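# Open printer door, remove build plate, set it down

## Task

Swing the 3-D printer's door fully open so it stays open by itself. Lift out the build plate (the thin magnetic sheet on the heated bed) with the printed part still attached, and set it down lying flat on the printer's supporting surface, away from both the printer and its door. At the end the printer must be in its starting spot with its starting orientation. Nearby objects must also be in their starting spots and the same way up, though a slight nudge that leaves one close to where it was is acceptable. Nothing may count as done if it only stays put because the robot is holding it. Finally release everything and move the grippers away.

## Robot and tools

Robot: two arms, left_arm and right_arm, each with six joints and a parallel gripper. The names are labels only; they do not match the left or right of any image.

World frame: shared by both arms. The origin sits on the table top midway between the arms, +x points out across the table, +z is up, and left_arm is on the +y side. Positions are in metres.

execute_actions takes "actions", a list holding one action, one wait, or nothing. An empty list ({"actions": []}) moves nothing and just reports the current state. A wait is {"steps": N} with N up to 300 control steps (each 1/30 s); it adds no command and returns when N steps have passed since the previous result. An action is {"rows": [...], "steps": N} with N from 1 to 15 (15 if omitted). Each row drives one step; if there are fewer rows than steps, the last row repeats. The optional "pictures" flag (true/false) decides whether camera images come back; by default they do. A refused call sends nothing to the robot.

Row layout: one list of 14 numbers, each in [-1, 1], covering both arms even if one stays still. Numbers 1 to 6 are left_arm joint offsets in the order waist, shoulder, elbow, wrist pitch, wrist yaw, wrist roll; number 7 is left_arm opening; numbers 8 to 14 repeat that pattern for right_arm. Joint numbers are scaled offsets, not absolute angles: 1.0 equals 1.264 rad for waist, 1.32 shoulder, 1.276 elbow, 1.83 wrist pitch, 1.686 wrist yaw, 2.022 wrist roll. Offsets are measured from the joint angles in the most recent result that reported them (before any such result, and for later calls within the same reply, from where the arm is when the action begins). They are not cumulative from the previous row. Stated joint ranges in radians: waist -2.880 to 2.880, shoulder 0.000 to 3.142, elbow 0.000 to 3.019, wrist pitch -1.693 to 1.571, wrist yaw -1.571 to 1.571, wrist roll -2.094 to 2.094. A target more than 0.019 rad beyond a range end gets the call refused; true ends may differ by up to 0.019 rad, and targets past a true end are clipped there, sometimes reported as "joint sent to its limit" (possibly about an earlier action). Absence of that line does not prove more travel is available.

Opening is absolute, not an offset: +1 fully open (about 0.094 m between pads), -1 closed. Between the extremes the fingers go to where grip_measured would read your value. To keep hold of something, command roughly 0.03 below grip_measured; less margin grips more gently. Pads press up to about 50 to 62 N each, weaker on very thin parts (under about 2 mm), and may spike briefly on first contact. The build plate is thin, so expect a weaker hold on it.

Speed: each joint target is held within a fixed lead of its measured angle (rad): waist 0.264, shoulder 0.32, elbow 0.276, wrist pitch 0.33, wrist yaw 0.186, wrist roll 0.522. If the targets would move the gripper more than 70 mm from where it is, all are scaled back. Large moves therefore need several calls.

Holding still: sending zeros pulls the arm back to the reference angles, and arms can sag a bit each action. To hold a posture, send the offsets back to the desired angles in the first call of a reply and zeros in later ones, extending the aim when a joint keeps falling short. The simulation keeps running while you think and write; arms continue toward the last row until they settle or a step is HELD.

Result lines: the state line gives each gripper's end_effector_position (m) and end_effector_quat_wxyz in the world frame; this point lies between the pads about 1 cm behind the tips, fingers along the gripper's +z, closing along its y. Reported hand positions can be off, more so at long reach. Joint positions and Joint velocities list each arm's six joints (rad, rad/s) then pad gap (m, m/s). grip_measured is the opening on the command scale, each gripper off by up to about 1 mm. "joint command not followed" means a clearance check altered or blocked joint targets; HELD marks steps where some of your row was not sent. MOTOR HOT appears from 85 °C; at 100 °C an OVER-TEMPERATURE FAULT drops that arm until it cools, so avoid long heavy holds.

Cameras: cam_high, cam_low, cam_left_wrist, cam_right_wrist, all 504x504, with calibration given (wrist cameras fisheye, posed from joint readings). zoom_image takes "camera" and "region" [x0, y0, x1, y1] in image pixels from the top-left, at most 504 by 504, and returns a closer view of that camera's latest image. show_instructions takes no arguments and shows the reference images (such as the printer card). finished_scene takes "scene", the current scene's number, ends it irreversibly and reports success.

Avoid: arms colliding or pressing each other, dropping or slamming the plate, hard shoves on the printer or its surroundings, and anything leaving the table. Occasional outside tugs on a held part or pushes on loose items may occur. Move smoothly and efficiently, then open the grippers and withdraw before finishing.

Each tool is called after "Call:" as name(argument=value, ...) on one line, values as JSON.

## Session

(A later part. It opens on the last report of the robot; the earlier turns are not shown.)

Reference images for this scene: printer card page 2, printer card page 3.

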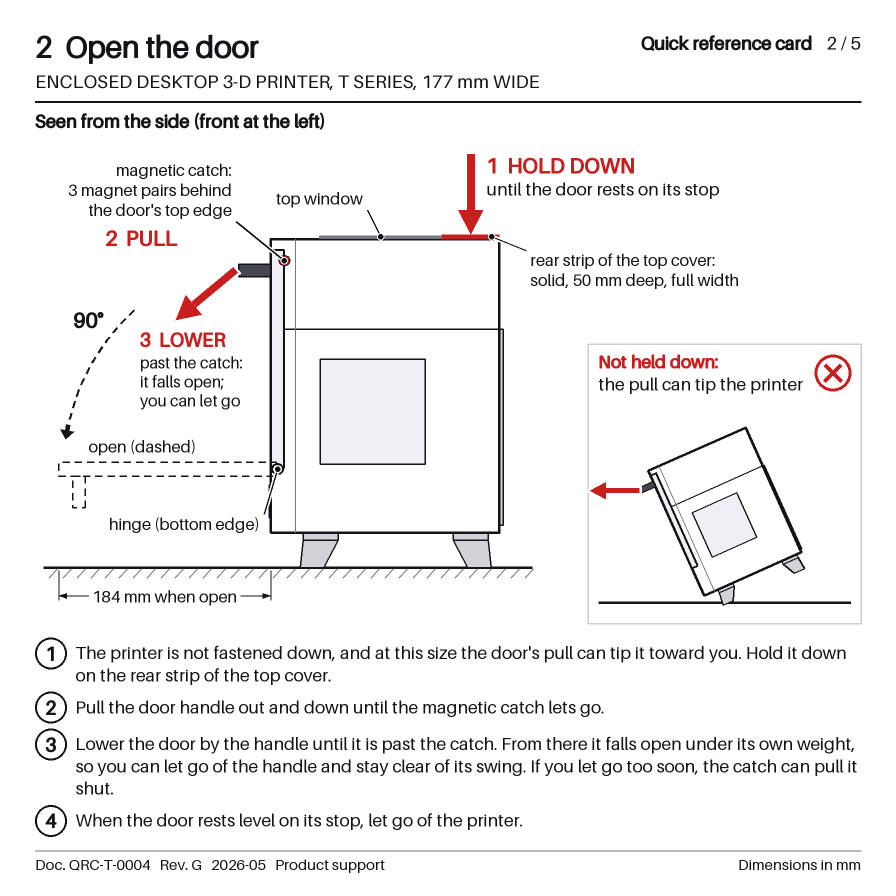

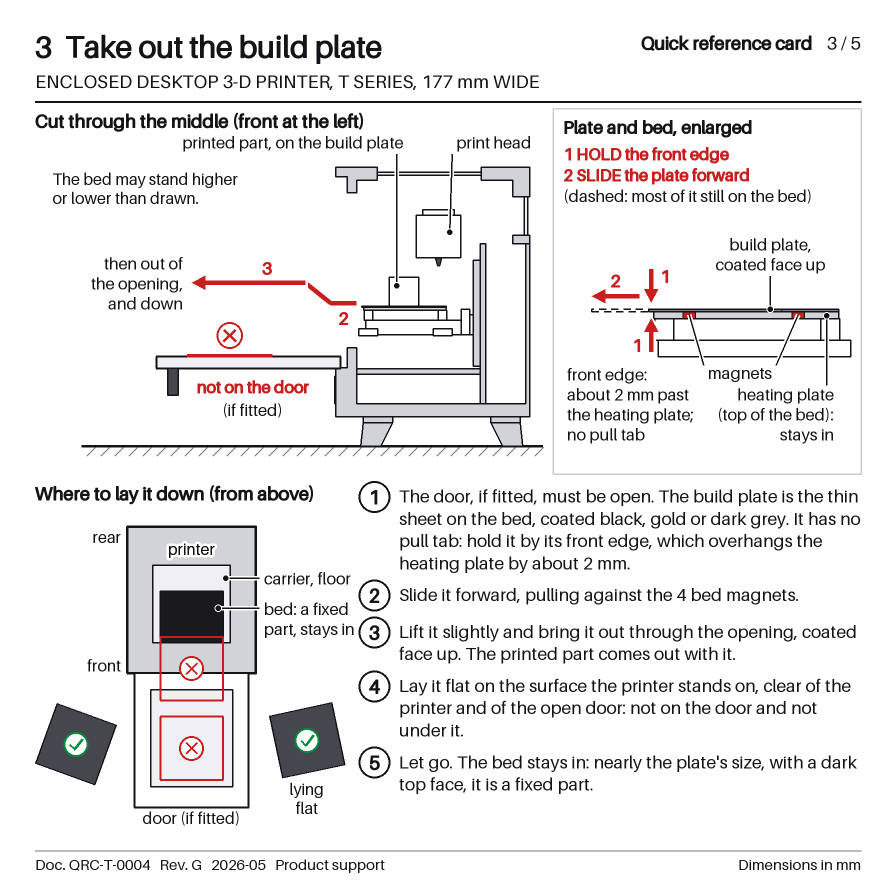

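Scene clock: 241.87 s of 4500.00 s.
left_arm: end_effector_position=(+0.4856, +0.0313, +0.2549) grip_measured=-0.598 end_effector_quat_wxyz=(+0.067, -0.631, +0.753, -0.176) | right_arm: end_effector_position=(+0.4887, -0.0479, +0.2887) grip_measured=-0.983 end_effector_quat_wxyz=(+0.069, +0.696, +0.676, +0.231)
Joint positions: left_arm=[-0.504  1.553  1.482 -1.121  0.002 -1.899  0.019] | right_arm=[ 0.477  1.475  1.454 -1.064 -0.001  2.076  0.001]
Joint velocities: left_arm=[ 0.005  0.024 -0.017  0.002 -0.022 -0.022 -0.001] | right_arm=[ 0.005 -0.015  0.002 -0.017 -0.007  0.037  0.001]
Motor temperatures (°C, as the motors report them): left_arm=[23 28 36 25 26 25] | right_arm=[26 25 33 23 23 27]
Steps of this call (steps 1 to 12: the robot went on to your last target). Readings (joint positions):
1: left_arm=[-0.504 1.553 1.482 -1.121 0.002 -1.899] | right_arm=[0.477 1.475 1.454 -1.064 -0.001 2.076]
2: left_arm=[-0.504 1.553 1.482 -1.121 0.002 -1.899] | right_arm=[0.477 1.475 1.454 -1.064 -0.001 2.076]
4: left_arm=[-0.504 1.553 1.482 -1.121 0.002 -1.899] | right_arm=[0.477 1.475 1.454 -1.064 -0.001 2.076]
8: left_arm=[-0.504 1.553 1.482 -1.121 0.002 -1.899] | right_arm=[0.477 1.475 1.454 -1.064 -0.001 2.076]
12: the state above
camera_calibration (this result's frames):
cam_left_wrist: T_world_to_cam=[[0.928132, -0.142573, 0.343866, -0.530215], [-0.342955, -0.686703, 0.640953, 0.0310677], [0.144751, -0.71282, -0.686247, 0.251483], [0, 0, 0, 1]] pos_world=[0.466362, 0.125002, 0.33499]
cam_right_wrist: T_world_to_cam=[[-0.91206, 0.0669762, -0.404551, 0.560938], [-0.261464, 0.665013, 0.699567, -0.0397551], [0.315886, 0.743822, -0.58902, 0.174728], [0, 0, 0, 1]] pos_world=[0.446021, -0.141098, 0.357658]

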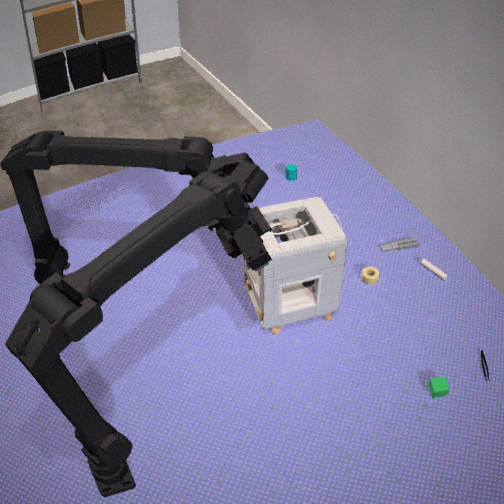

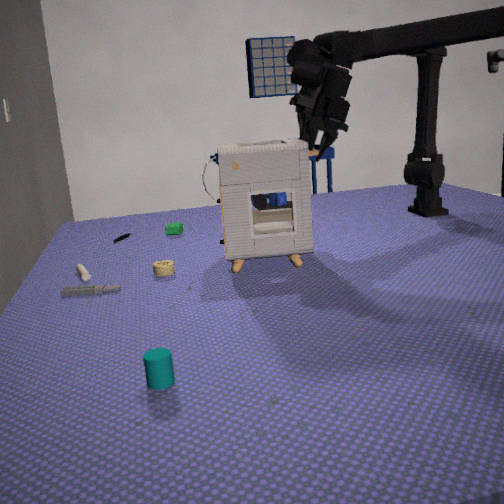

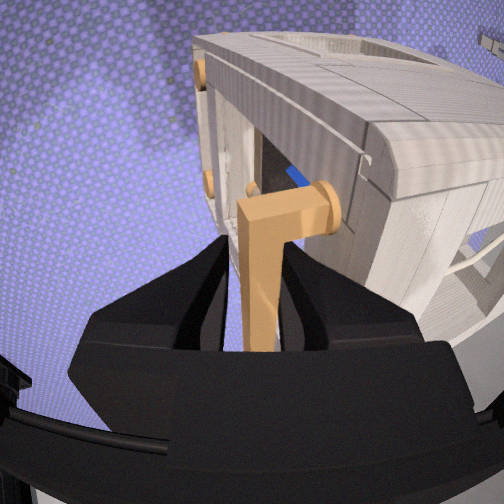

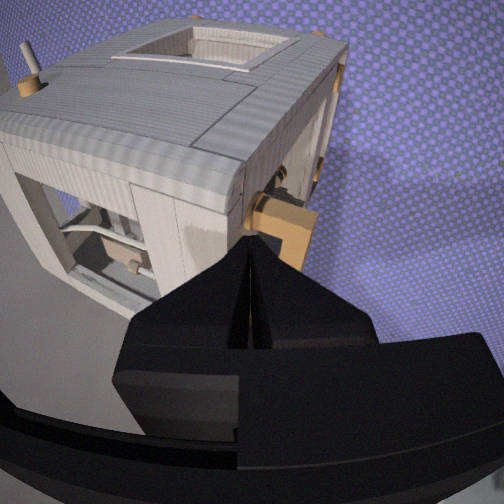

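Call:
execute_actions(actions=[{"rows":[[0,0.008,0,0.007,0,0,-0.6,-0.004,0.006,0,0.01,0,0,-1],[0,0.01,0,0.007,0,0,-0.6,-0.004,0.008,0,0.01,0,0,-1],[0,0.012,0,0.007,0,0,-0.6,-0.004,0.009,0,0.01,0,0,-1],[0,0.014,0,0.007,0,0,-0.6,-0.004,0.01,0,0.01,0,0,-1],[0,0.0155,0,0.007,0,0,-0.6,-0.004,0.011,0,0.01,0,0,-1],[0,0.0165,0,0.007,0,0,-0.6,-0.004,0.012,0,0.01,0,0,-1]],"steps":15}], pictures=false)

Call:
execute_actions(actions=[{"steps":8}])

Call:
zoom_image(camera="cam_right_wrist", region=[150, 100, 350, 300])

Scene clock: 257.77 s of 4500.00 s.
left_arm: end_effector_position=(+0.4865, +0.0308, +0.2506) grip_measured=-0.598 end_effector_quat_wxyz=(+0.066, -0.631, +0.753, -0.173) | right_arm: end_effector_position=(+0.4900, -0.0473, +0.2838) grip_measured=-0.983 end_effector_quat_wxyz=(+0.068, +0.697, +0.677, +0.226)
Joint positions: left_arm=[-0.504  1.561  1.482 -1.12   0.002 -1.899  0.019] | right_arm=[ 0.477  1.484  1.454 -1.064 -0.001  2.076  0.001]
Joint velocities: left_arm=[-0.005 -0.005 -0.002  0.007  0.007 -0.007 -0.   ] | right_arm=[-0.015  0.005 -0.002  0.002  0.022 -0.066  0.   ]
Motor temperatures (°C, as the motors report them): left_arm=[23 28 36 25 26 25] | right_arm=[26 25 33 23 23 27]
Steps of this call (steps 1 to 15: the robot went on to your last target; steps 16 to 90: nothing new was sent; then 12.40 s passed at rest; steps 91 to 105: all 15 steps of this action). Readings (joint positions):
91: left_arm=[-0.504 1.553 1.482 -1.121 0.002 -1.899] | right_arm=[0.477 1.475 1.454 -1.064 -0.001 2.076]
92: left_arm=[-0.504 1.553 1.482 -1.121 0.002 -1.899] | right_arm=[0.477 1.475 1.454 -1.064 -0.001 2.076]
94: left_arm=[-0.504 1.553 1.482 -1.121 0.002 -1.899] | right_arm=[0.477 1.476 1.454 -1.064 -0.001 2.076]
98: left_arm=[-0.504 1.557 1.482 -1.121 0.002 -1.899] | right_arm=[0.477 1.479 1.454 -1.064 -0.001 2.076]
105: the state above

Scene clock: 258.03 s of 4500.00 s.
left_arm: end_effector_position=(+0.4865, +0.0308, +0.2506) grip_measured=-0.598 end_effector_quat_wxyz=(+0.066, -0.631, +0.753, -0.173) | right_arm: end_effector_position=(+0.4900, -0.0473, +0.2838) grip_measured=-0.983 end_effector_quat_wxyz=(+0.068, +0.697, +0.677, +0.226)
Joint positions: left_arm=[-0.504  1.561  1.482 -1.12   0.002 -1.899  0.019] | right_arm=[ 0.477  1.484  1.454 -1.064 -0.001  2.076  0.001]
Joint velocities: left_arm=[-0.024 -0.005  0.002 -0.007 -0.022 -0.022  0.   ] | right_arm=[ 0.005 -0.015 -0.002 -0.002 -0.051 -0.007 -0.   ]
Motor temperatures (°C, as the motors report them): left_arm=[23 28 36 25 26 25] | right_arm=[26 25 33 23 23 27]
Steps of this call (steps 1 to 8: the robot went on to your last target). Readings (joint positions):
1: left_arm=[-0.504 1.561 1.482 -1.120 0.002 -1.899] | right_arm=[0.477 1.484 1.454 -1.064 -0.001 2.076]
2: left_arm=[-0.504 1.561 1.482 -1.120 0.002 -1.899] | right_arm=[0.477 1.484 1.454 -1.064 -0.001 2.076]
4: left_arm=[-0.504 1.561 1.482 -1.120 0.002 -1.899] | right_arm=[0.477 1.484 1.454 -1.064 -0.001 2.076]
8: the state above
camera_calibration (this result's frames):
cam_left_wrist: T_world_to_cam=[[0.930407, -0.143827, 0.33713, -0.529077], [-0.338673, -0.689063, 0.640697, 0.0318061], [0.140154, -0.710286, -0.68982, 0.251125], [0, 0, 0, 1]] pos_world=[0.467832, 0.124191, 0.331221]
cam_right_wrist: T_world_to_cam=[[-0.915321, 0.0652915, -0.397396, 0.559579], [-0.255776, 0.667951, 0.698871, -0.0389232], [0.311072, 0.741335, -0.59469, 0.174841], [0, 0, 0, 1]] pos_world=[0.447851, -0.140153, 0.353553]

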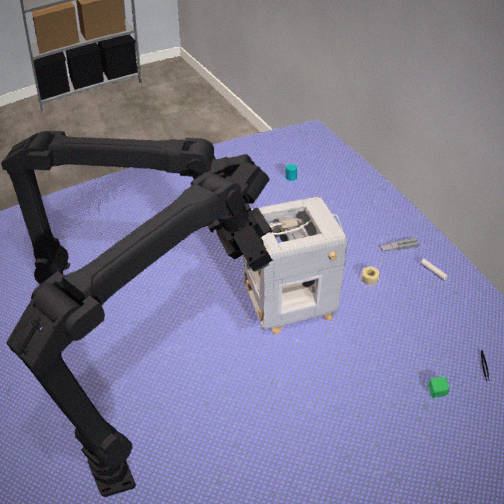

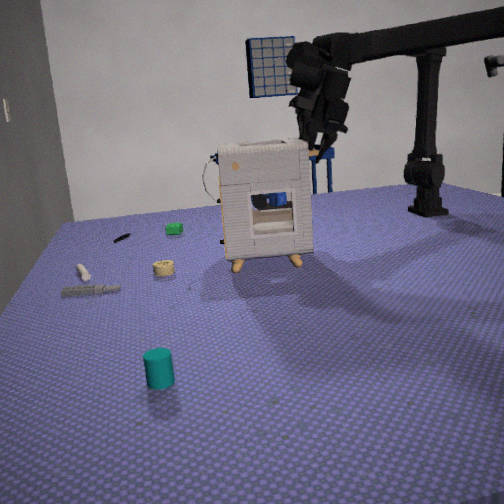

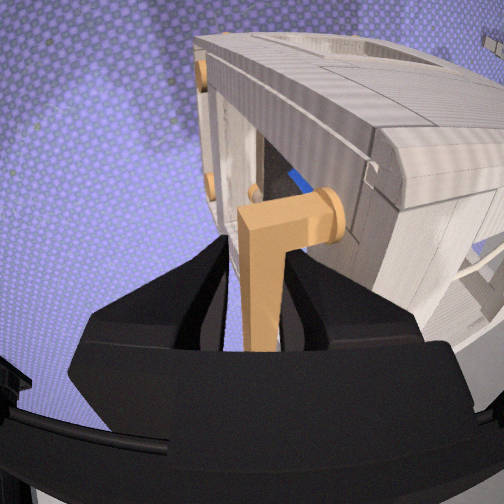

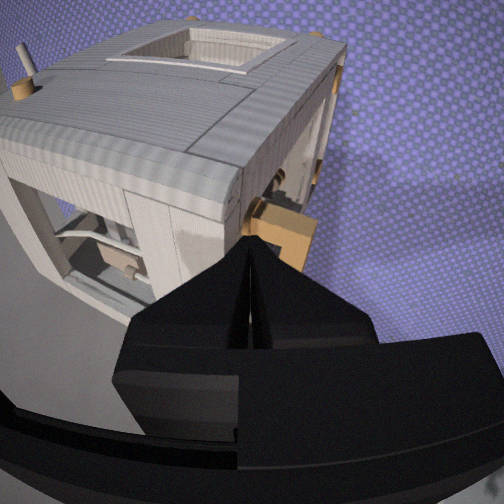

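Region (150, 100, 350, 300) of cam_right_wrist's 504x504 image, scaled by 2.520, with more detail than that image has.

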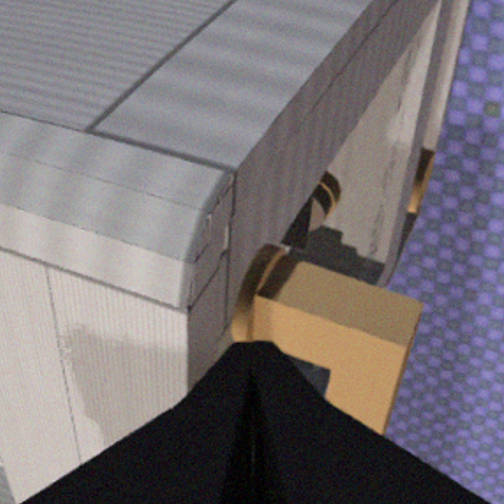

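Call:
execute_actions(actions=[{"rows":[[-0.005,-0.006,-0.005,-0.009,0.003,0,-0.6,-0.005,0.003,0.012,0.012,0.002,0,-1],[-0.01,-0.011,-0.01,-0.018,0.006,0,-0.6,-0.008,0.006,0.018,0.014,0.003,0,-1],[-0.015,-0.017,-0.015,-0.027,0.009,0,-0.6,-0.012,0.01,0.024,0.017,0.005,0,-1],[-0.02,-0.022,-0.02,-0.036,0.012,0,-0.6,-0.016,0.014,0.028,0.02,0.006,0,-1],[-0.025,-0.028,-0.025,-0.045,0.015,0,-0.6,-0.02,0.018,0.032,0.022,0.008,0,-1],[-0.03,-0.033,-0.03,-0.054,0.018,0,-0.6,-0.024,0.021,0.036,0.025,0.009,0,-1],[-0.035,-0.039,-0.035,-0.063,0.021,0,-0.6,-0.028,0.025,0.04,0.027,0.011,0,-1],[-0.04,-0.044,-0.04,-0.072,0.024,0,-0.6,-0.032,0.028,0.043,0.03,0.012,0,-1],[-0.045,-0.05,-0.045,-0.081,0.027,0,-0.6,-0.036,0.032,0.046,0.032,0.014,0,-1],[-0.05,-0.055,-0.05,-0.09,0.03,0,-0.6,-0.04,0.035,0.05,0.035,0.015,0,-1]],"steps":15}], pictures=false)

Call:
execute_actions(actions=[{"rows":[[0,0,0,0,0,0,-0.6,0,0,0.01,0.01,0,0,-1]],"steps":8}])

Scene clock: 281.80 s of 4500.00 s.
left_arm: end_effector_position=(+0.4663, +0.0301, +0.2494) grip_measured=-0.598 end_effector_quat_wxyz=(+0.045, -0.632, +0.757, -0.159) | right_arm: end_effector_position=(+0.4915, -0.0470, +0.2825) grip_measured=-0.984 end_effector_quat_wxyz=(+0.065, +0.697, +0.677, +0.228)
Joint positions: left_arm=[-0.515  1.54   1.463 -1.163  0.027 -1.91   0.019] | right_arm=[ 0.474  1.487  1.454 -1.06  -0.008  2.076  0.001]
Joint velocities: left_arm=[-0.044 -0.063 -0.046 -0.159 -0.066 -0.242  0.001] | right_arm=[-0.024 -0.015 -0.002 -0.007 -0.168  0.007 -0.001]
Motor temperatures (°C, as the motors report them): left_arm=[23 28 36 25 26 25] | right_arm=[26 25 34 23 23 27]
Steps of this call (steps 1 to 15: the robot went on to your last target; steps 16 to 90: nothing new was sent; then 20.27 s passed at rest; steps 91 to 105: all 15 steps of this action). Readings (joint positions):
91: left_arm=[-0.504 1.561 1.481 -1.121 0.003 -1.899] | right_arm=[0.477 1.484 1.454 -1.064 -0.000 2.076]
92: left_arm=[-0.504 1.560 1.481 -1.123 0.004 -1.899] | right_arm=[0.476 1.484 1.454 -1.064 0.000 2.076]
94: left_arm=[-0.504 1.559 1.480 -1.126 0.008 -1.899] | right_arm=[0.475 1.485 1.454 -1.060 0.003 2.076]
98: left_arm=[-0.505 1.556 1.476 -1.133 0.019 -1.900] | right_arm=[0.474 1.487 1.454 -1.060 0.003 2.076]
105: the state above

Scene clock: 282.07 s of 4500.00 s.
left_arm: end_effector_position=(+0.4674, +0.0311, +0.2500) grip_measured=-0.598 end_effector_quat_wxyz=(+0.048, -0.640, +0.750, -0.160) | right_arm: end_effector_position=(+0.4894, -0.0449, +0.2824) grip_measured=-0.984 end_effector_quat_wxyz=(+0.062, +0.696, +0.678, +0.227)
Joint positions: left_arm=[-0.515  1.538  1.462 -1.159  0.02  -1.93   0.019] | right_arm=[ 0.477  1.487  1.454 -1.063 -0.014  2.076  0.001]
Joint velocities: left_arm=[-0.015 -0.015  0.017  0.017 -0.081 -0.066 -0.   ] | right_arm=[-0.005 -0.005 -0.022  0.012  0.022 -0.051  0.   ]
Motor temperatures (°C, as the motors report them): left_arm=[23 28 36 25 26 25] | right_arm=[26 25 34 23 23 27]
A step of this action was HELD (marked below), so the robot has no last target. An arm can still carry out its HELD step.
Steps of this call (steps 1 to 8: all 8 steps of this action). Readings (joint positions):
1: left_arm=[-0.515 1.539 1.462 -1.159 0.021 -1.921] | right_arm=[0.476 1.487 1.454 -1.062 -0.015 2.076] HELD
2: left_arm=[-0.515 1.538 1.462 -1.159 0.020 -1.926] | right_arm=[0.477 1.487 1.454 -1.063 -0.015 2.076]
4: left_arm=[-0.515 1.538 1.462 -1.159 0.020 -1.929] | right_arm=[0.477 1.487 1.454 -1.063 -0.014 2.076]
8: the state above
joint command not followed: on one or more control steps a check withheld the commanded joint targets of the right arm, and it was not sent them on those steps.
cause: the commanded joint targets would bring a part of the robot too close to another arm (this arm's wrist (the part past joint 4) and the other arm's wrist (the part past joint 4)); next, command targets that bring no part of the robot closer to that arm.
camera_calibration (this result's frames):
cam_left_wrist: T_world_to_cam=[[0.946232, -0.130786, 0.295872, -0.508558], [-0.301351, -0.688915, 0.65923, 0.00385771], [0.117612, -0.712945, -0.691286, 0.264524], [0, 0, 0, 1]] pos_world=[0.451265, 0.124737, 0.330787]
cam_right_wrist: T_world_to_cam=[[-0.918599, 0.0634446, -0.390065, 0.557762], [-0.254824, 0.659334, 0.707349, -0.0428738], [0.302061, 0.749168, -0.589497, 0.175705], [0, 0, 0, 1]] pos_world=[0.448361, -0.138752, 0.351468]

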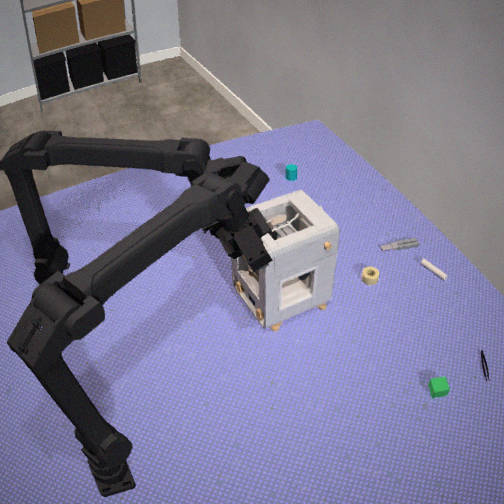

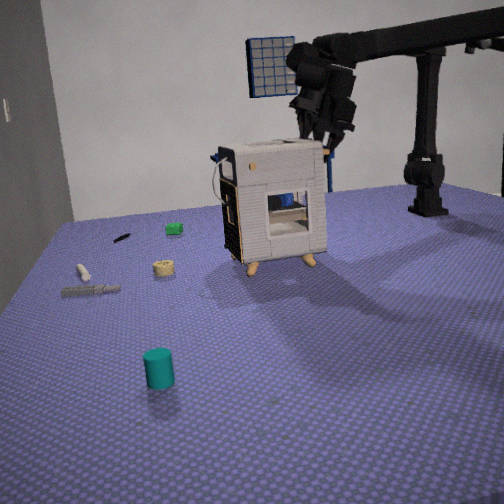

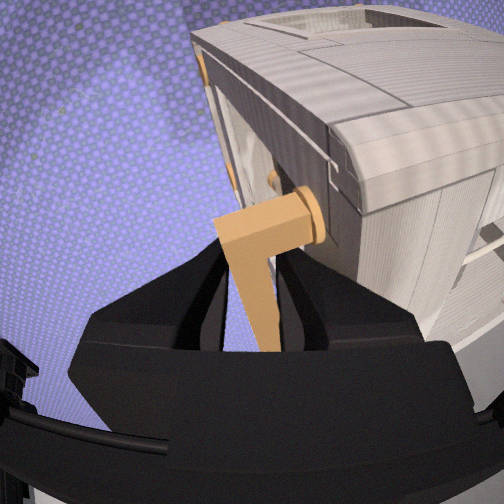

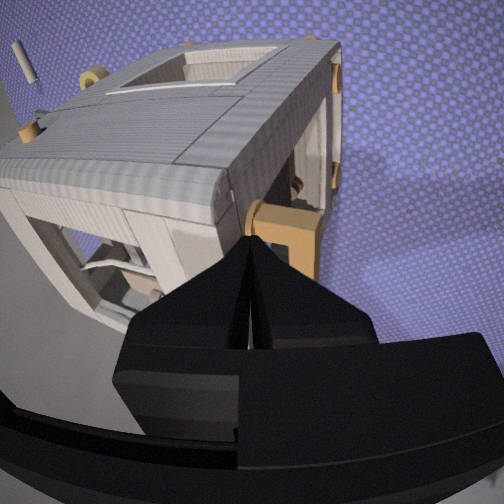

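Call:
execute_actions(actions=[{"rows":[[0,-0.012,0.038,-0.01,0,0,-0.55,0,-0.014,0.01,0.01,0,0,-1],[0,-0.015,0.042,-0.015,0,0,-0.5,0,-0.018,0.01,0.01,0,0,-1],[0,-0.018,0.047,-0.02,0,0,-0.5,0,-0.022,0.01,0.01,0,0,-1],[0,-0.021,0.051,-0.025,0,0,-0.5,0,-0.026,0.01,0.01,0,0,-1],[0,-0.024,0.055,-0.03,0,0,-0.5,0,-0.03,0.01,0.01,0,0,-1],[0,-0.027,0.06,-0.036,0,0,-0.5,0,-0.034,0.01,0.01,0,0,-1],[0,-0.03,0.064,-0.041,0,0,-0.5,0,-0.038,0.01,0.01,0,0,-1],[0,-0.033,0.068,-0.046,0,0,-0.5,0,-0.042,0.01,0.01,0,0,-1],[0,-0.036,0.072,-0.051,0,0,-0.5,-0.01,-0.046,0.01,0.01,0,0,-1],[0,-0.039,0.077,-0.056,0,0,-0.5,-0.02,-0.05,0.01,0.01,0,0,-1],[0,-0.042,0.081,-0.061,0,0,-0.5,-0.03,-0.054,0.01,0.01,0,0,-1],[0,-0.045,0.085,-0.067,0,0,-0.5,-0.04,-0.058,0.01,0.01,0,0,-1],[0,-0.048,0.09,-0.072,0,0,-0.5,-0.05,-0.062,0.01,0.01,0,0,-1],[0,-0.051,0.094,-0.077,0,0,-0.5,-0.06,-0.066,0.01,0.01,0,0,-1],[0,-0.053,0.098,-0.082,0,0,-0.5,-0.07,-0.07,0.01,0.01,0,0,-1]],"steps":15}], pictures=false)

Call:
execute_actions(actions=[{"steps":15}])

Scene clock: 358.73 s of 4500.00 s.
left_arm: end_effector_position=(+0.4505, +0.0411, +0.2978) grip_measured=-0.501 end_effector_quat_wxyz=(+0.048, -0.643, +0.748, -0.159) | right_arm: end_effector_position=(+0.4891, -0.0717, +0.3196) grip_measured=-0.984 end_effector_quat_wxyz=(+0.077, +0.704, +0.657, +0.259)
Joint positions: left_arm=[-0.515  1.486  1.529 -1.28   0.018 -1.939  0.023] | right_arm=[ 0.433  1.416  1.454 -1.063 -0.015  2.076  0.001]
Joint velocities: left_arm=[-0.005 -0.22   0.188 -0.315 -0.007  0.007 -0.   ] | right_arm=[-0.425 -0.21  -0.007  0.012 -0.037  0.051 -0.   ]
Motor temperatures (°C, as the motors report them): left_arm=[23 28 36 25 26 25] | right_arm=[26 25 34 23 23 27]
Steps of this call (steps 1 to 90: nothing new was sent; then 73.17 s passed at rest; steps 91 to 105: all 15 steps of this action). Readings (joint positions):
91: left_arm=[-0.515 1.538 1.462 -1.160 0.019 -1.934] | right_arm=[0.477 1.486 1.454 -1.063 -0.014 2.076]
92: left_arm=[-0.515 1.537 1.462 -1.165 0.019 -1.937] | right_arm=[0.477 1.486 1.454 -1.063 -0.015 2.076]
94: left_arm=[-0.515 1.537 1.465 -1.173 0.019 -1.939] | right_arm=[0.477 1.483 1.454 -1.063 -0.015 2.076]
98: left_arm=[-0.515 1.533 1.486 -1.205 0.018 -1.939] | right_arm=[0.477 1.467 1.454 -1.063 -0.015 2.076]
105: the state above

Scene clock: 359.23 s of 4500.00 s.
left_arm: end_effector_position=(+0.4465, +0.0434, +0.3181) grip_measured=-0.501 end_effector_quat_wxyz=(+0.052, -0.641, +0.746, -0.172) | right_arm: end_effector_position=(+0.4967, -0.0986, +0.3298) grip_measured=-0.984 end_effector_quat_wxyz=(+0.087, +0.718, +0.637, +0.265)
Joint positions: left_arm=[-0.515  1.461  1.549 -1.299  0.018 -1.939  0.023] | right_arm=[ 0.381  1.396  1.454 -1.063 -0.014  2.076  0.001]
Joint velocities: left_arm=[-0.005 -0.005 -0.012 -0.012  0.007 -0.007 -0.001] | right_arm=[-0.015  0.005 -0.012 -0.012 -0.007 -0.007 -0.001]
Motor temperatures (°C, as the motors report them): left_arm=[23 28 36 25 26 25] | right_arm=[26 25 34 23 23 27]
Steps of this call (steps 1 to 15: the robot went on to your last target). Readings (joint positions):
1: left_arm=[-0.515 1.479 1.535 -1.288 0.018 -1.939] | right_arm=[0.418 1.410 1.454 -1.063 -0.015 2.076]
2: left_arm=[-0.515 1.473 1.540 -1.292 0.018 -1.939] | right_arm=[0.404 1.404 1.454 -1.063 -0.015 2.076]
4: left_arm=[-0.515 1.464 1.547 -1.297 0.018 -1.939] | right_arm=[0.384 1.397 1.454 -1.063 -0.015 2.076]
8: left_arm=[-0.515 1.461 1.549 -1.299 0.018 -1.939] | right_arm=[0.379 1.396 1.454 -1.063 -0.014 2.076]
15: the state above
camera_calibration (this result's frames):
cam_left_wrist: T_world_to_cam=[[0.940845, -0.118697, 0.317366, -0.512252], [-0.309334, -0.683142, 0.661536, -0.0363003], [0.138284, -0.720575, -0.679448, 0.310171], [0, 0, 0, 1]] pos_world=[0.427829, 0.1379, 0.39733]
cam_right_wrist: T_world_to_cam=[[-0.87255, 0.164999, -0.459817, 0.596489], [-0.250697, 0.656616, 0.711341, -0.0427982], [0.419294, 0.735955, -0.531566, 0.163062], [0, 0, 0, 1]] pos_world=[0.441366, -0.190325, 0.391398]

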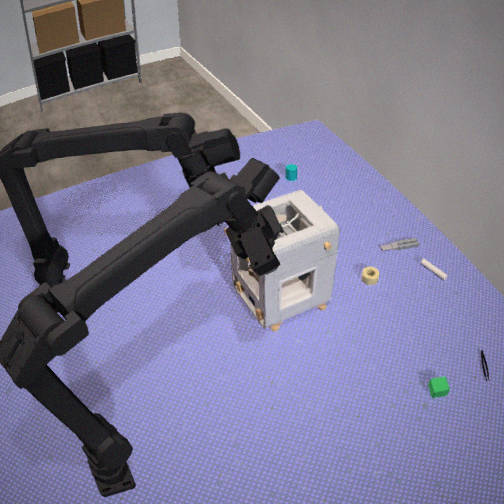

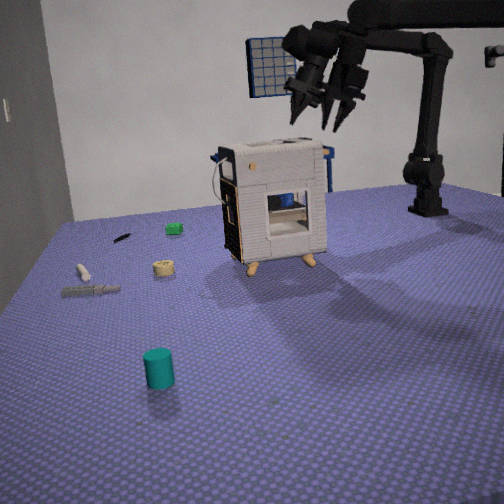

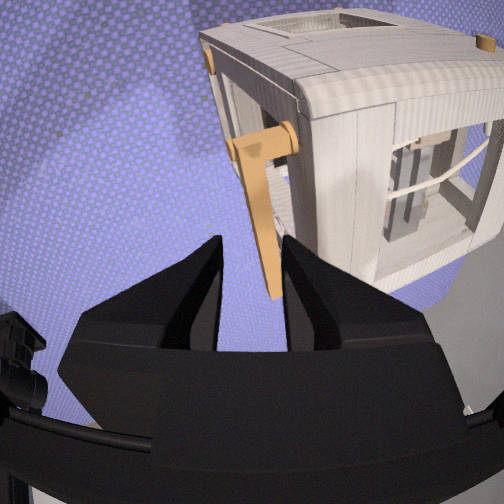

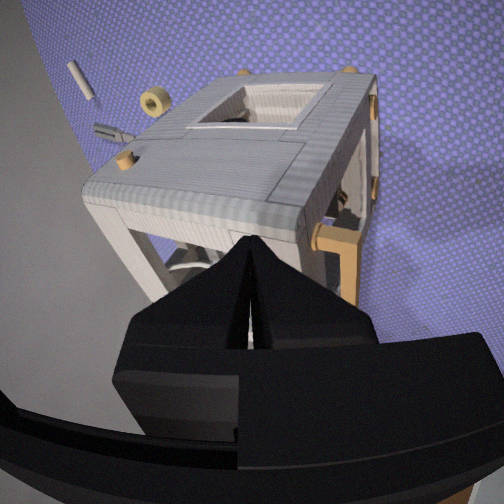

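Call:
execute_actions(actions=[{"rows":[[0.012,-0.008,-0.004,0.01,-0.002,0.005,-0.6,0.006,0.015,0.06,-0.022,0,-0.046,-1],[0.018,-0.008,-0.008,0.013,-0.003,0.007,-0.7,0.007,0.031,0.09,-0.044,0,-0.091,-1],[0.024,-0.009,-0.012,0.016,-0.004,0.009,-0.8,0.008,0.046,0.124,-0.066,0,-0.137,-1],[0.03,-0.009,-0.017,0.019,-0.005,0.011,-0.9,0.009,0.061,0.152,-0.088,0,-0.183,-0.9],[0.036,-0.01,-0.022,0.023,-0.006,0.013,-1,0.01,0.077,0.18,-0.11,0,-0.228,-0.8],[0.042,-0.01,-0.028,0.027,-0.007,0.015,-1,0.011,0.092,0.208,-0.132,0.002,-0.274,-0.7],[0.048,-0.011,-0.034,0.031,-0.008,0.017,-1,0.012,0.107,0.236,-0.154,0.003,-0.32,-0.6],[0.054,-0.011,-0.04,0.035,-0.009,0.019,-1,0.013,0.123,0.265,-0.176,0.004,-0.365,-0.5],[0.06,-0.012,-0.046,0.04,-0.01,0.021,-1,0.014,0.138,0.293,-0.198,0.005,-0.411,-0.4],[0.064,-0.012,-0.053,0.045,-0.011,0.023,-1,0.015,0.153,0.321,-0.22,0.006,-0.457,-0.2],[0.067,-0.012,-0.06,0.05,-0.012,0.025,-1,0.016,0.169,0.349,-0.242,0.007,-0.502,0],[0.067,-0.012,-0.066,0.054,-0.012,0.025,-1,0.017,0.184,0.377,-0.264,0.008,-0.548,0.2],[0.067,-0.012,-0.072,0.059,-0.012,0.025,-1,0.017,0.199,0.405,-0.286,0.008,-0.594,0.4],[0.067,-0.012,-0.079,0.064,-0.012,0.025,-1,0.017,0.215,0.433,-0.308,0.008,-0.639,0.6],[0.067,-0.012,-0.085,0.068,-0.012,0.025,-1,0.017,0.23,0.461,-0.33,0.008,-0.685,0.8]],"steps":15}], pictures=false)

Call:
execute_actions(actions=[{"steps":25}])

Scene clock: 396.17 s of 4500.00 s.
left_arm: end_effector_position=(+0.4685, +0.0859, +0.2851) grip_measured=-0.992 end_effector_quat_wxyz=(+0.071, -0.664, +0.726, -0.168) | right_arm: end_effector_position=(+0.5116, -0.0862, +0.3621) grip_measured=+0.678 end_effector_quat_wxyz=(+0.094, +0.332, +0.934, +0.088)
Joint positions: left_arm=[-0.428  1.454  1.454 -1.205 -0.    -1.91   0.   ] | right_arm=[ 0.395  1.657  1.916 -1.571 -0.004  1.078  0.079]
Joint velocities: left_arm=[ 0.024 -0.015 -0.208  0.247  0.066  0.037 -0.001] | right_arm=[ 0.015  0.601  1.057 -1.214  0.037 -2.542  0.241]
Motor temperatures (°C, as the motors report them): left_arm=[23 28 37 25 26 25] | right_arm=[26 25 35 23 23 27]
Steps of this call (steps 1 to 15: the robot went on to your last target; steps 16 to 90: nothing new was sent; then 33.43 s passed at rest; steps 91 to 105: all 15 steps of this action). Readings (joint positions):
91: left_arm=[-0.514 1.461 1.549 -1.298 0.018 -1.939] | right_arm=[0.381 1.397 1.455 -1.067 -0.014 2.064]
92: left_arm=[-0.514 1.460 1.547 -1.295 0.018 -1.939] | right_arm=[0.381 1.400 1.462 -1.083 -0.014 2.037]
94: left_arm=[-0.508 1.458 1.539 -1.287 0.015 -1.937] | right_arm=[0.382 1.424 1.505 -1.146 -0.014 1.945]
98: left_arm=[-0.477 1.454 1.513 -1.262 0.009 -1.928] | right_arm=[0.386 1.512 1.660 -1.292 -0.012 1.672]
105: the state above

Scene clock: 397.00 s of 4500.00 s.
left_arm: end_effector_position=(+0.4680, +0.0861, +0.2783) grip_measured=-0.992 end_effector_quat_wxyz=(+0.072, -0.662, +0.728, -0.167) | right_arm: end_effector_position=(+0.5103, -0.0861, +0.3610) grip_measured=+0.798 end_effector_quat_wxyz=(+0.083, +0.151, +0.984, +0.053)
Joint positions: left_arm=[-0.428  1.453  1.436 -1.189 -0.    -1.903  0.   ] | right_arm=[ 0.397  1.7    1.978 -1.652 -0.004  0.701  0.084]
Joint velocities: left_arm=[-0.024 -0.015  0.002 -0.002  0.037  0.051 -0.   ] | right_arm=[-0.005 -0.005  0.002 -0.007  0.051 -0.051 -0.001]
Motor temperatures (°C, as the motors report them): left_arm=[23 28 37 25 26 25] | right_arm=[26 25 35 23 23 27]
Steps of this call (steps 1 to 25: the robot went on to your last target). Readings (joint positions):
1: left_arm=[-0.428 1.454 1.447 -1.198 -0.000 -1.908] | right_arm=[0.396 1.675 1.947 -1.603 -0.004 1.002]
2: left_arm=[-0.428 1.454 1.441 -1.195 -0.000 -1.907] | right_arm=[0.397 1.687 1.967 -1.622 -0.004 0.941]
4: left_arm=[-0.428 1.454 1.436 -1.192 -0.000 -1.906] | right_arm=[0.397 1.698 1.978 -1.638 -0.004 0.853]
8: left_arm=[-0.428 1.453 1.436 -1.189 -0.000 -1.905] | right_arm=[0.397 1.700 1.978 -1.650 -0.004 0.762]
25: the state above
camera_calibration (this result's frames):
cam_left_wrist: T_world_to_cam=[[0.940821, -0.0694667, 0.331708, -0.523005], [-0.278435, -0.716434, 0.639685, 0.0203328], [0.19321, -0.694188, -0.693378, 0.286879], [0, 0, 0, 1]] pos_world=[0.442287, 0.177384, 0.359394]
cam_right_wrist: T_world_to_cam=[[-0.282552, -0.951462, -0.121999, 0.101543], [-0.868885, 0.199967, 0.452827, 0.299631], [-0.406452, 0.233951, -0.883212, 0.669848], [0, 0, 0, 1]] pos_world=[0.561297, -0.120014, 0.468325]

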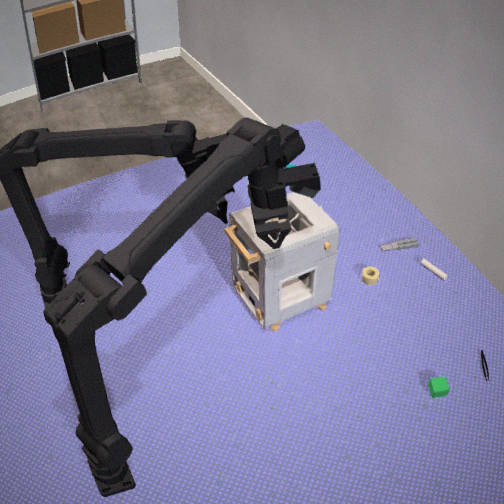

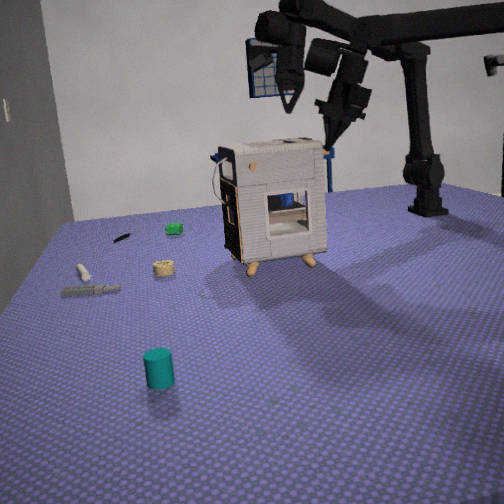

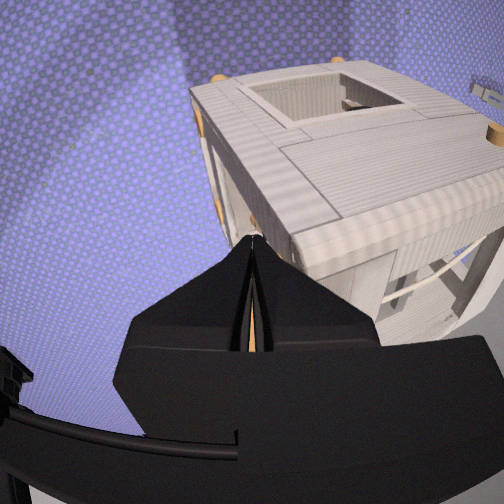

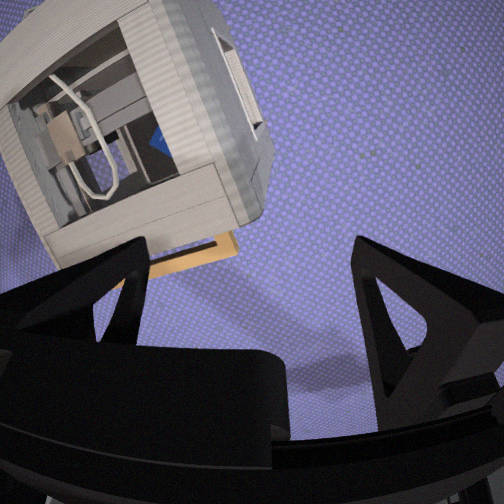

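Call:
execute_actions(actions=[{"rows":[[0.001,0.01,0.038,0,0,0,-1,0,0,0.02,0.01,0,0,0.8],[0.002,0.015,0.044,-0.001,0,0,-1,0,0,0.02,0.01,0,0,0.8],[0.004,0.02,0.051,-0.001,0,0,-1,0,0,0.02,0.01,0,0,0.8],[0.005,0.025,0.057,-0.002,0,0,-1,0,0,0.02,0.01,0,0,0.8],[0.006,0.03,0.063,-0.002,0,0,-1,0,0,0.02,0.01,0,0,0.8],[0.007,0.035,0.069,-0.003,0,0,-1,0,0,0.02,0.01,0,0,0.8],[0.008,0.04,0.076,-0.003,0,0,-1,0,0,0.02,0.01,0,0,0.8],[0.009,0.044,0.082,-0.004,0,0,-1,0,0,0.02,0.01,0,0,0.8],[0.011,0.049,0.088,-0.004,0,0,-1,0,0,0.02,0.01,0,0,0.8],[0.012,0.054,0.094,-0.005,0,0,-1,0,0,0.02,0.01,0,0,0.8],[0.013,0.059,0.1,-0.005,0,0,-1,0,0,0.02,0.01,0,0,0.8],[0.014,0.064,0.107,-0.006,0,0,-1,0,0,0.02,0.01,0,0,0.8],[0.015,0.069,0.113,-0.006,0,0,-1,0,0,0.02,0.01,0,0,0.8],[0.016,0.074,0.119,-0.007,0,0,-1,0,0,0.02,0.01,0,0,0.8],[0.0175,0.078,0.125,-0.007,0,0,-1,0,0,0.02,0.01,0,0,0.8]],"steps":15}], pictures=false)

Call:
execute_actions(actions=[{"steps":15}])

Call:
zoom_image(camera="cam_low", region=[190, 120, 360, 290])

Call:
zoom_image(camera="cam_high", region=[200, 170, 380, 350])

Scene clock: 413.03 s of 4500.00 s.
left_arm: end_effector_position=(+0.4831, +0.0778, +0.2797) grip_measured=-0.992 end_effector_quat_wxyz=(+0.063, -0.663, +0.730, -0.157) | right_arm: end_effector_position=(+0.5103, -0.0861, +0.3610) grip_measured=+0.798 end_effector_quat_wxyz=(+0.083, +0.150, +0.984, +0.053)
Joint positions: left_arm=[-0.428  1.513  1.511 -1.228  0.007 -1.903  0.   ] | right_arm=[ 0.397  1.7    1.978 -1.652 -0.004  0.7    0.084]
Joint velocities: left_arm=[-0.005  0.2    0.183 -0.11  -0.022  0.051  0.   ] | right_arm=[-0.015 -0.015 -0.002 -0.002  0.007 -0.022 -0.001]
Motor temperatures (°C, as the motors report them): left_arm=[23 28 37 25 26 25] | right_arm=[26 25 37 22 23 27]
Steps of this call (steps 1 to 30: the robot went on to your last target; steps 31 to 90: nothing new was sent; then 12.53 s passed at rest; steps 91 to 105: all 15 steps of this action). Readings (joint positions):
91: left_arm=[-0.428 1.453 1.436 -1.189 -0.000 -1.903] | right_arm=[0.397 1.700 1.978 -1.652 -0.004 0.700]
92: left_arm=[-0.428 1.454 1.437 -1.189 -0.000 -1.903] | right_arm=[0.397 1.700 1.978 -1.652 -0.004 0.700]
94: left_arm=[-0.428 1.459 1.445 -1.189 -0.000 -1.903] | right_arm=[0.397 1.700 1.978 -1.652 -0.004 0.700]
98: left_arm=[-0.428 1.481 1.475 -1.197 0.003 -1.903] | right_arm=[0.397 1.700 1.978 -1.652 -0.004 0.700]
105: the state above

Scene clock: 413.53 s of 4500.00 s.
left_arm: end_effector_position=(+0.4908, +0.0807, +0.2798) grip_measured=-0.993 end_effector_quat_wxyz=(-0.065, +0.666, -0.726, +0.155) | right_arm: end_effector_position=(+0.5103, -0.0861, +0.3610) grip_measured=+0.798 end_effector_quat_wxyz=(+0.083, +0.150, +0.984, +0.053)
Joint positions: left_arm=[-0.418  1.529  1.529 -1.232  0.004 -1.903  0.   ] | right_arm=[ 0.397  1.7    1.978 -1.652 -0.004  0.7    0.084]
Joint velocities: left_arm=[ 0.005 -0.005 -0.007 -0.002 -0.007 -0.037  0.   ] | right_arm=[ 0.005 -0.005 -0.002  0.007 -0.037 -0.007 -0.001]
Motor temperatures (°C, as the motors report them): left_arm=[23 28 37 25 26 25] | right_arm=[26 25 37 22 23 27]
Steps of this call (steps 1 to 15: the robot went on to your last target). Readings (joint positions):
1: left_arm=[-0.427 1.519 1.517 -1.231 0.004 -1.903] | right_arm=[0.397 1.700 1.978 -1.652 -0.004 0.700]
2: left_arm=[-0.425 1.523 1.522 -1.232 0.004 -1.903] | right_arm=[0.397 1.700 1.978 -1.652 -0.004 0.700]
4: left_arm=[-0.420 1.527 1.527 -1.232 0.004 -1.903] | right_arm=[0.397 1.700 1.978 -1.652 -0.004 0.700]
8: left_arm=[-0.418 1.529 1.529 -1.232 0.004 -1.903] | right_arm=[0.397 1.700 1.978 -1.652 -0.004 0.700]
15: the state above
camera_calibration (this result's frames):
cam_left_wrist: T_world_to_cam=[[0.949604, -0.0637816, 0.306893, -0.54318], [-0.255923, -0.723073, 0.641614, 0.0108132], [0.180983, -0.687821, -0.702957, 0.287895], [0, 0, 0, 1]] pos_world=[0.466469, 0.171194, 0.362138]
cam_right_wrist: T_world_to_cam=[[-0.281114, -0.951917, -0.121773, 0.100688], [-0.869238, 0.19879, 0.452668, 0.299768], [-0.406695, 0.233101, -0.883325, 0.66994], [0, 0, 0, 1]] pos_world=[0.561335, -0.119908, 0.468341]

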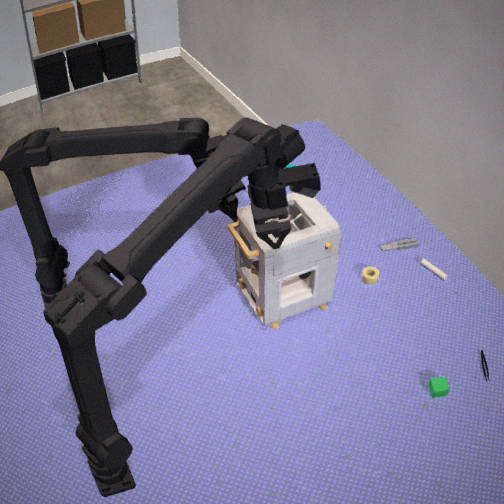

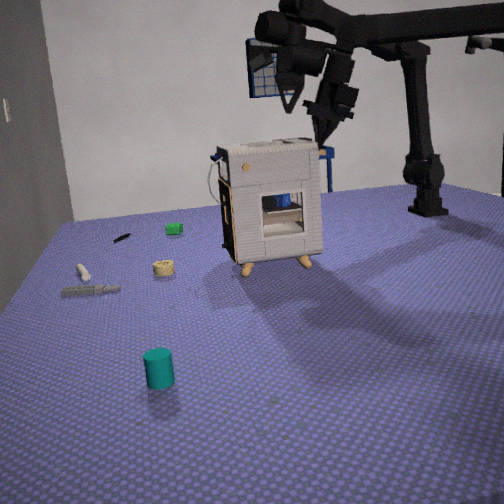

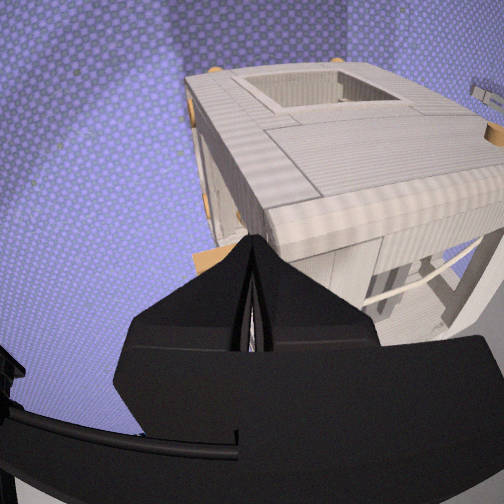

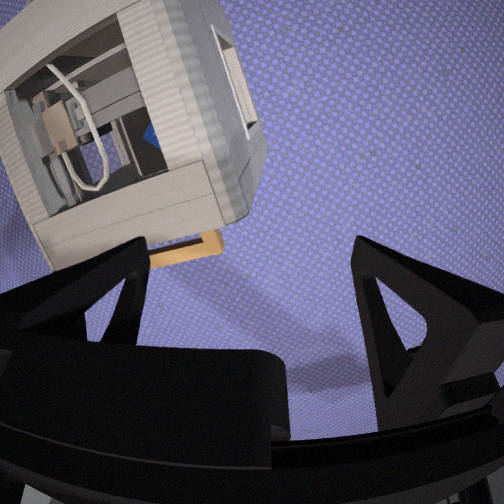

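Region (190, 120, 360, 290) of cam_low's 504x504 image, scaled by 2.965, with more detail than that image has.

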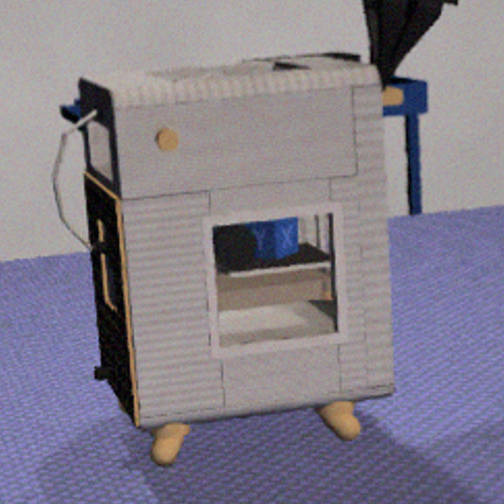

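Region (200, 170, 380, 350) of cam_high's 504x504 image, scaled by 2.800, with more detail than that image has.

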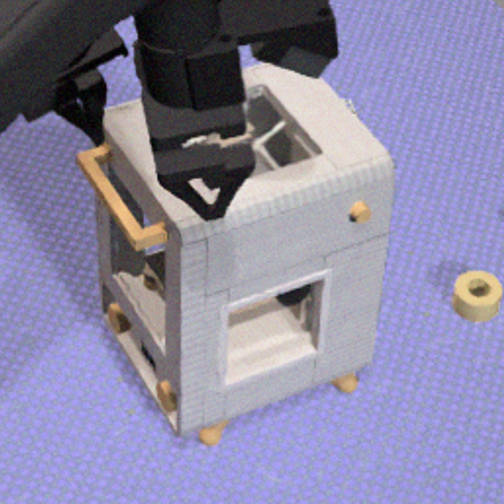

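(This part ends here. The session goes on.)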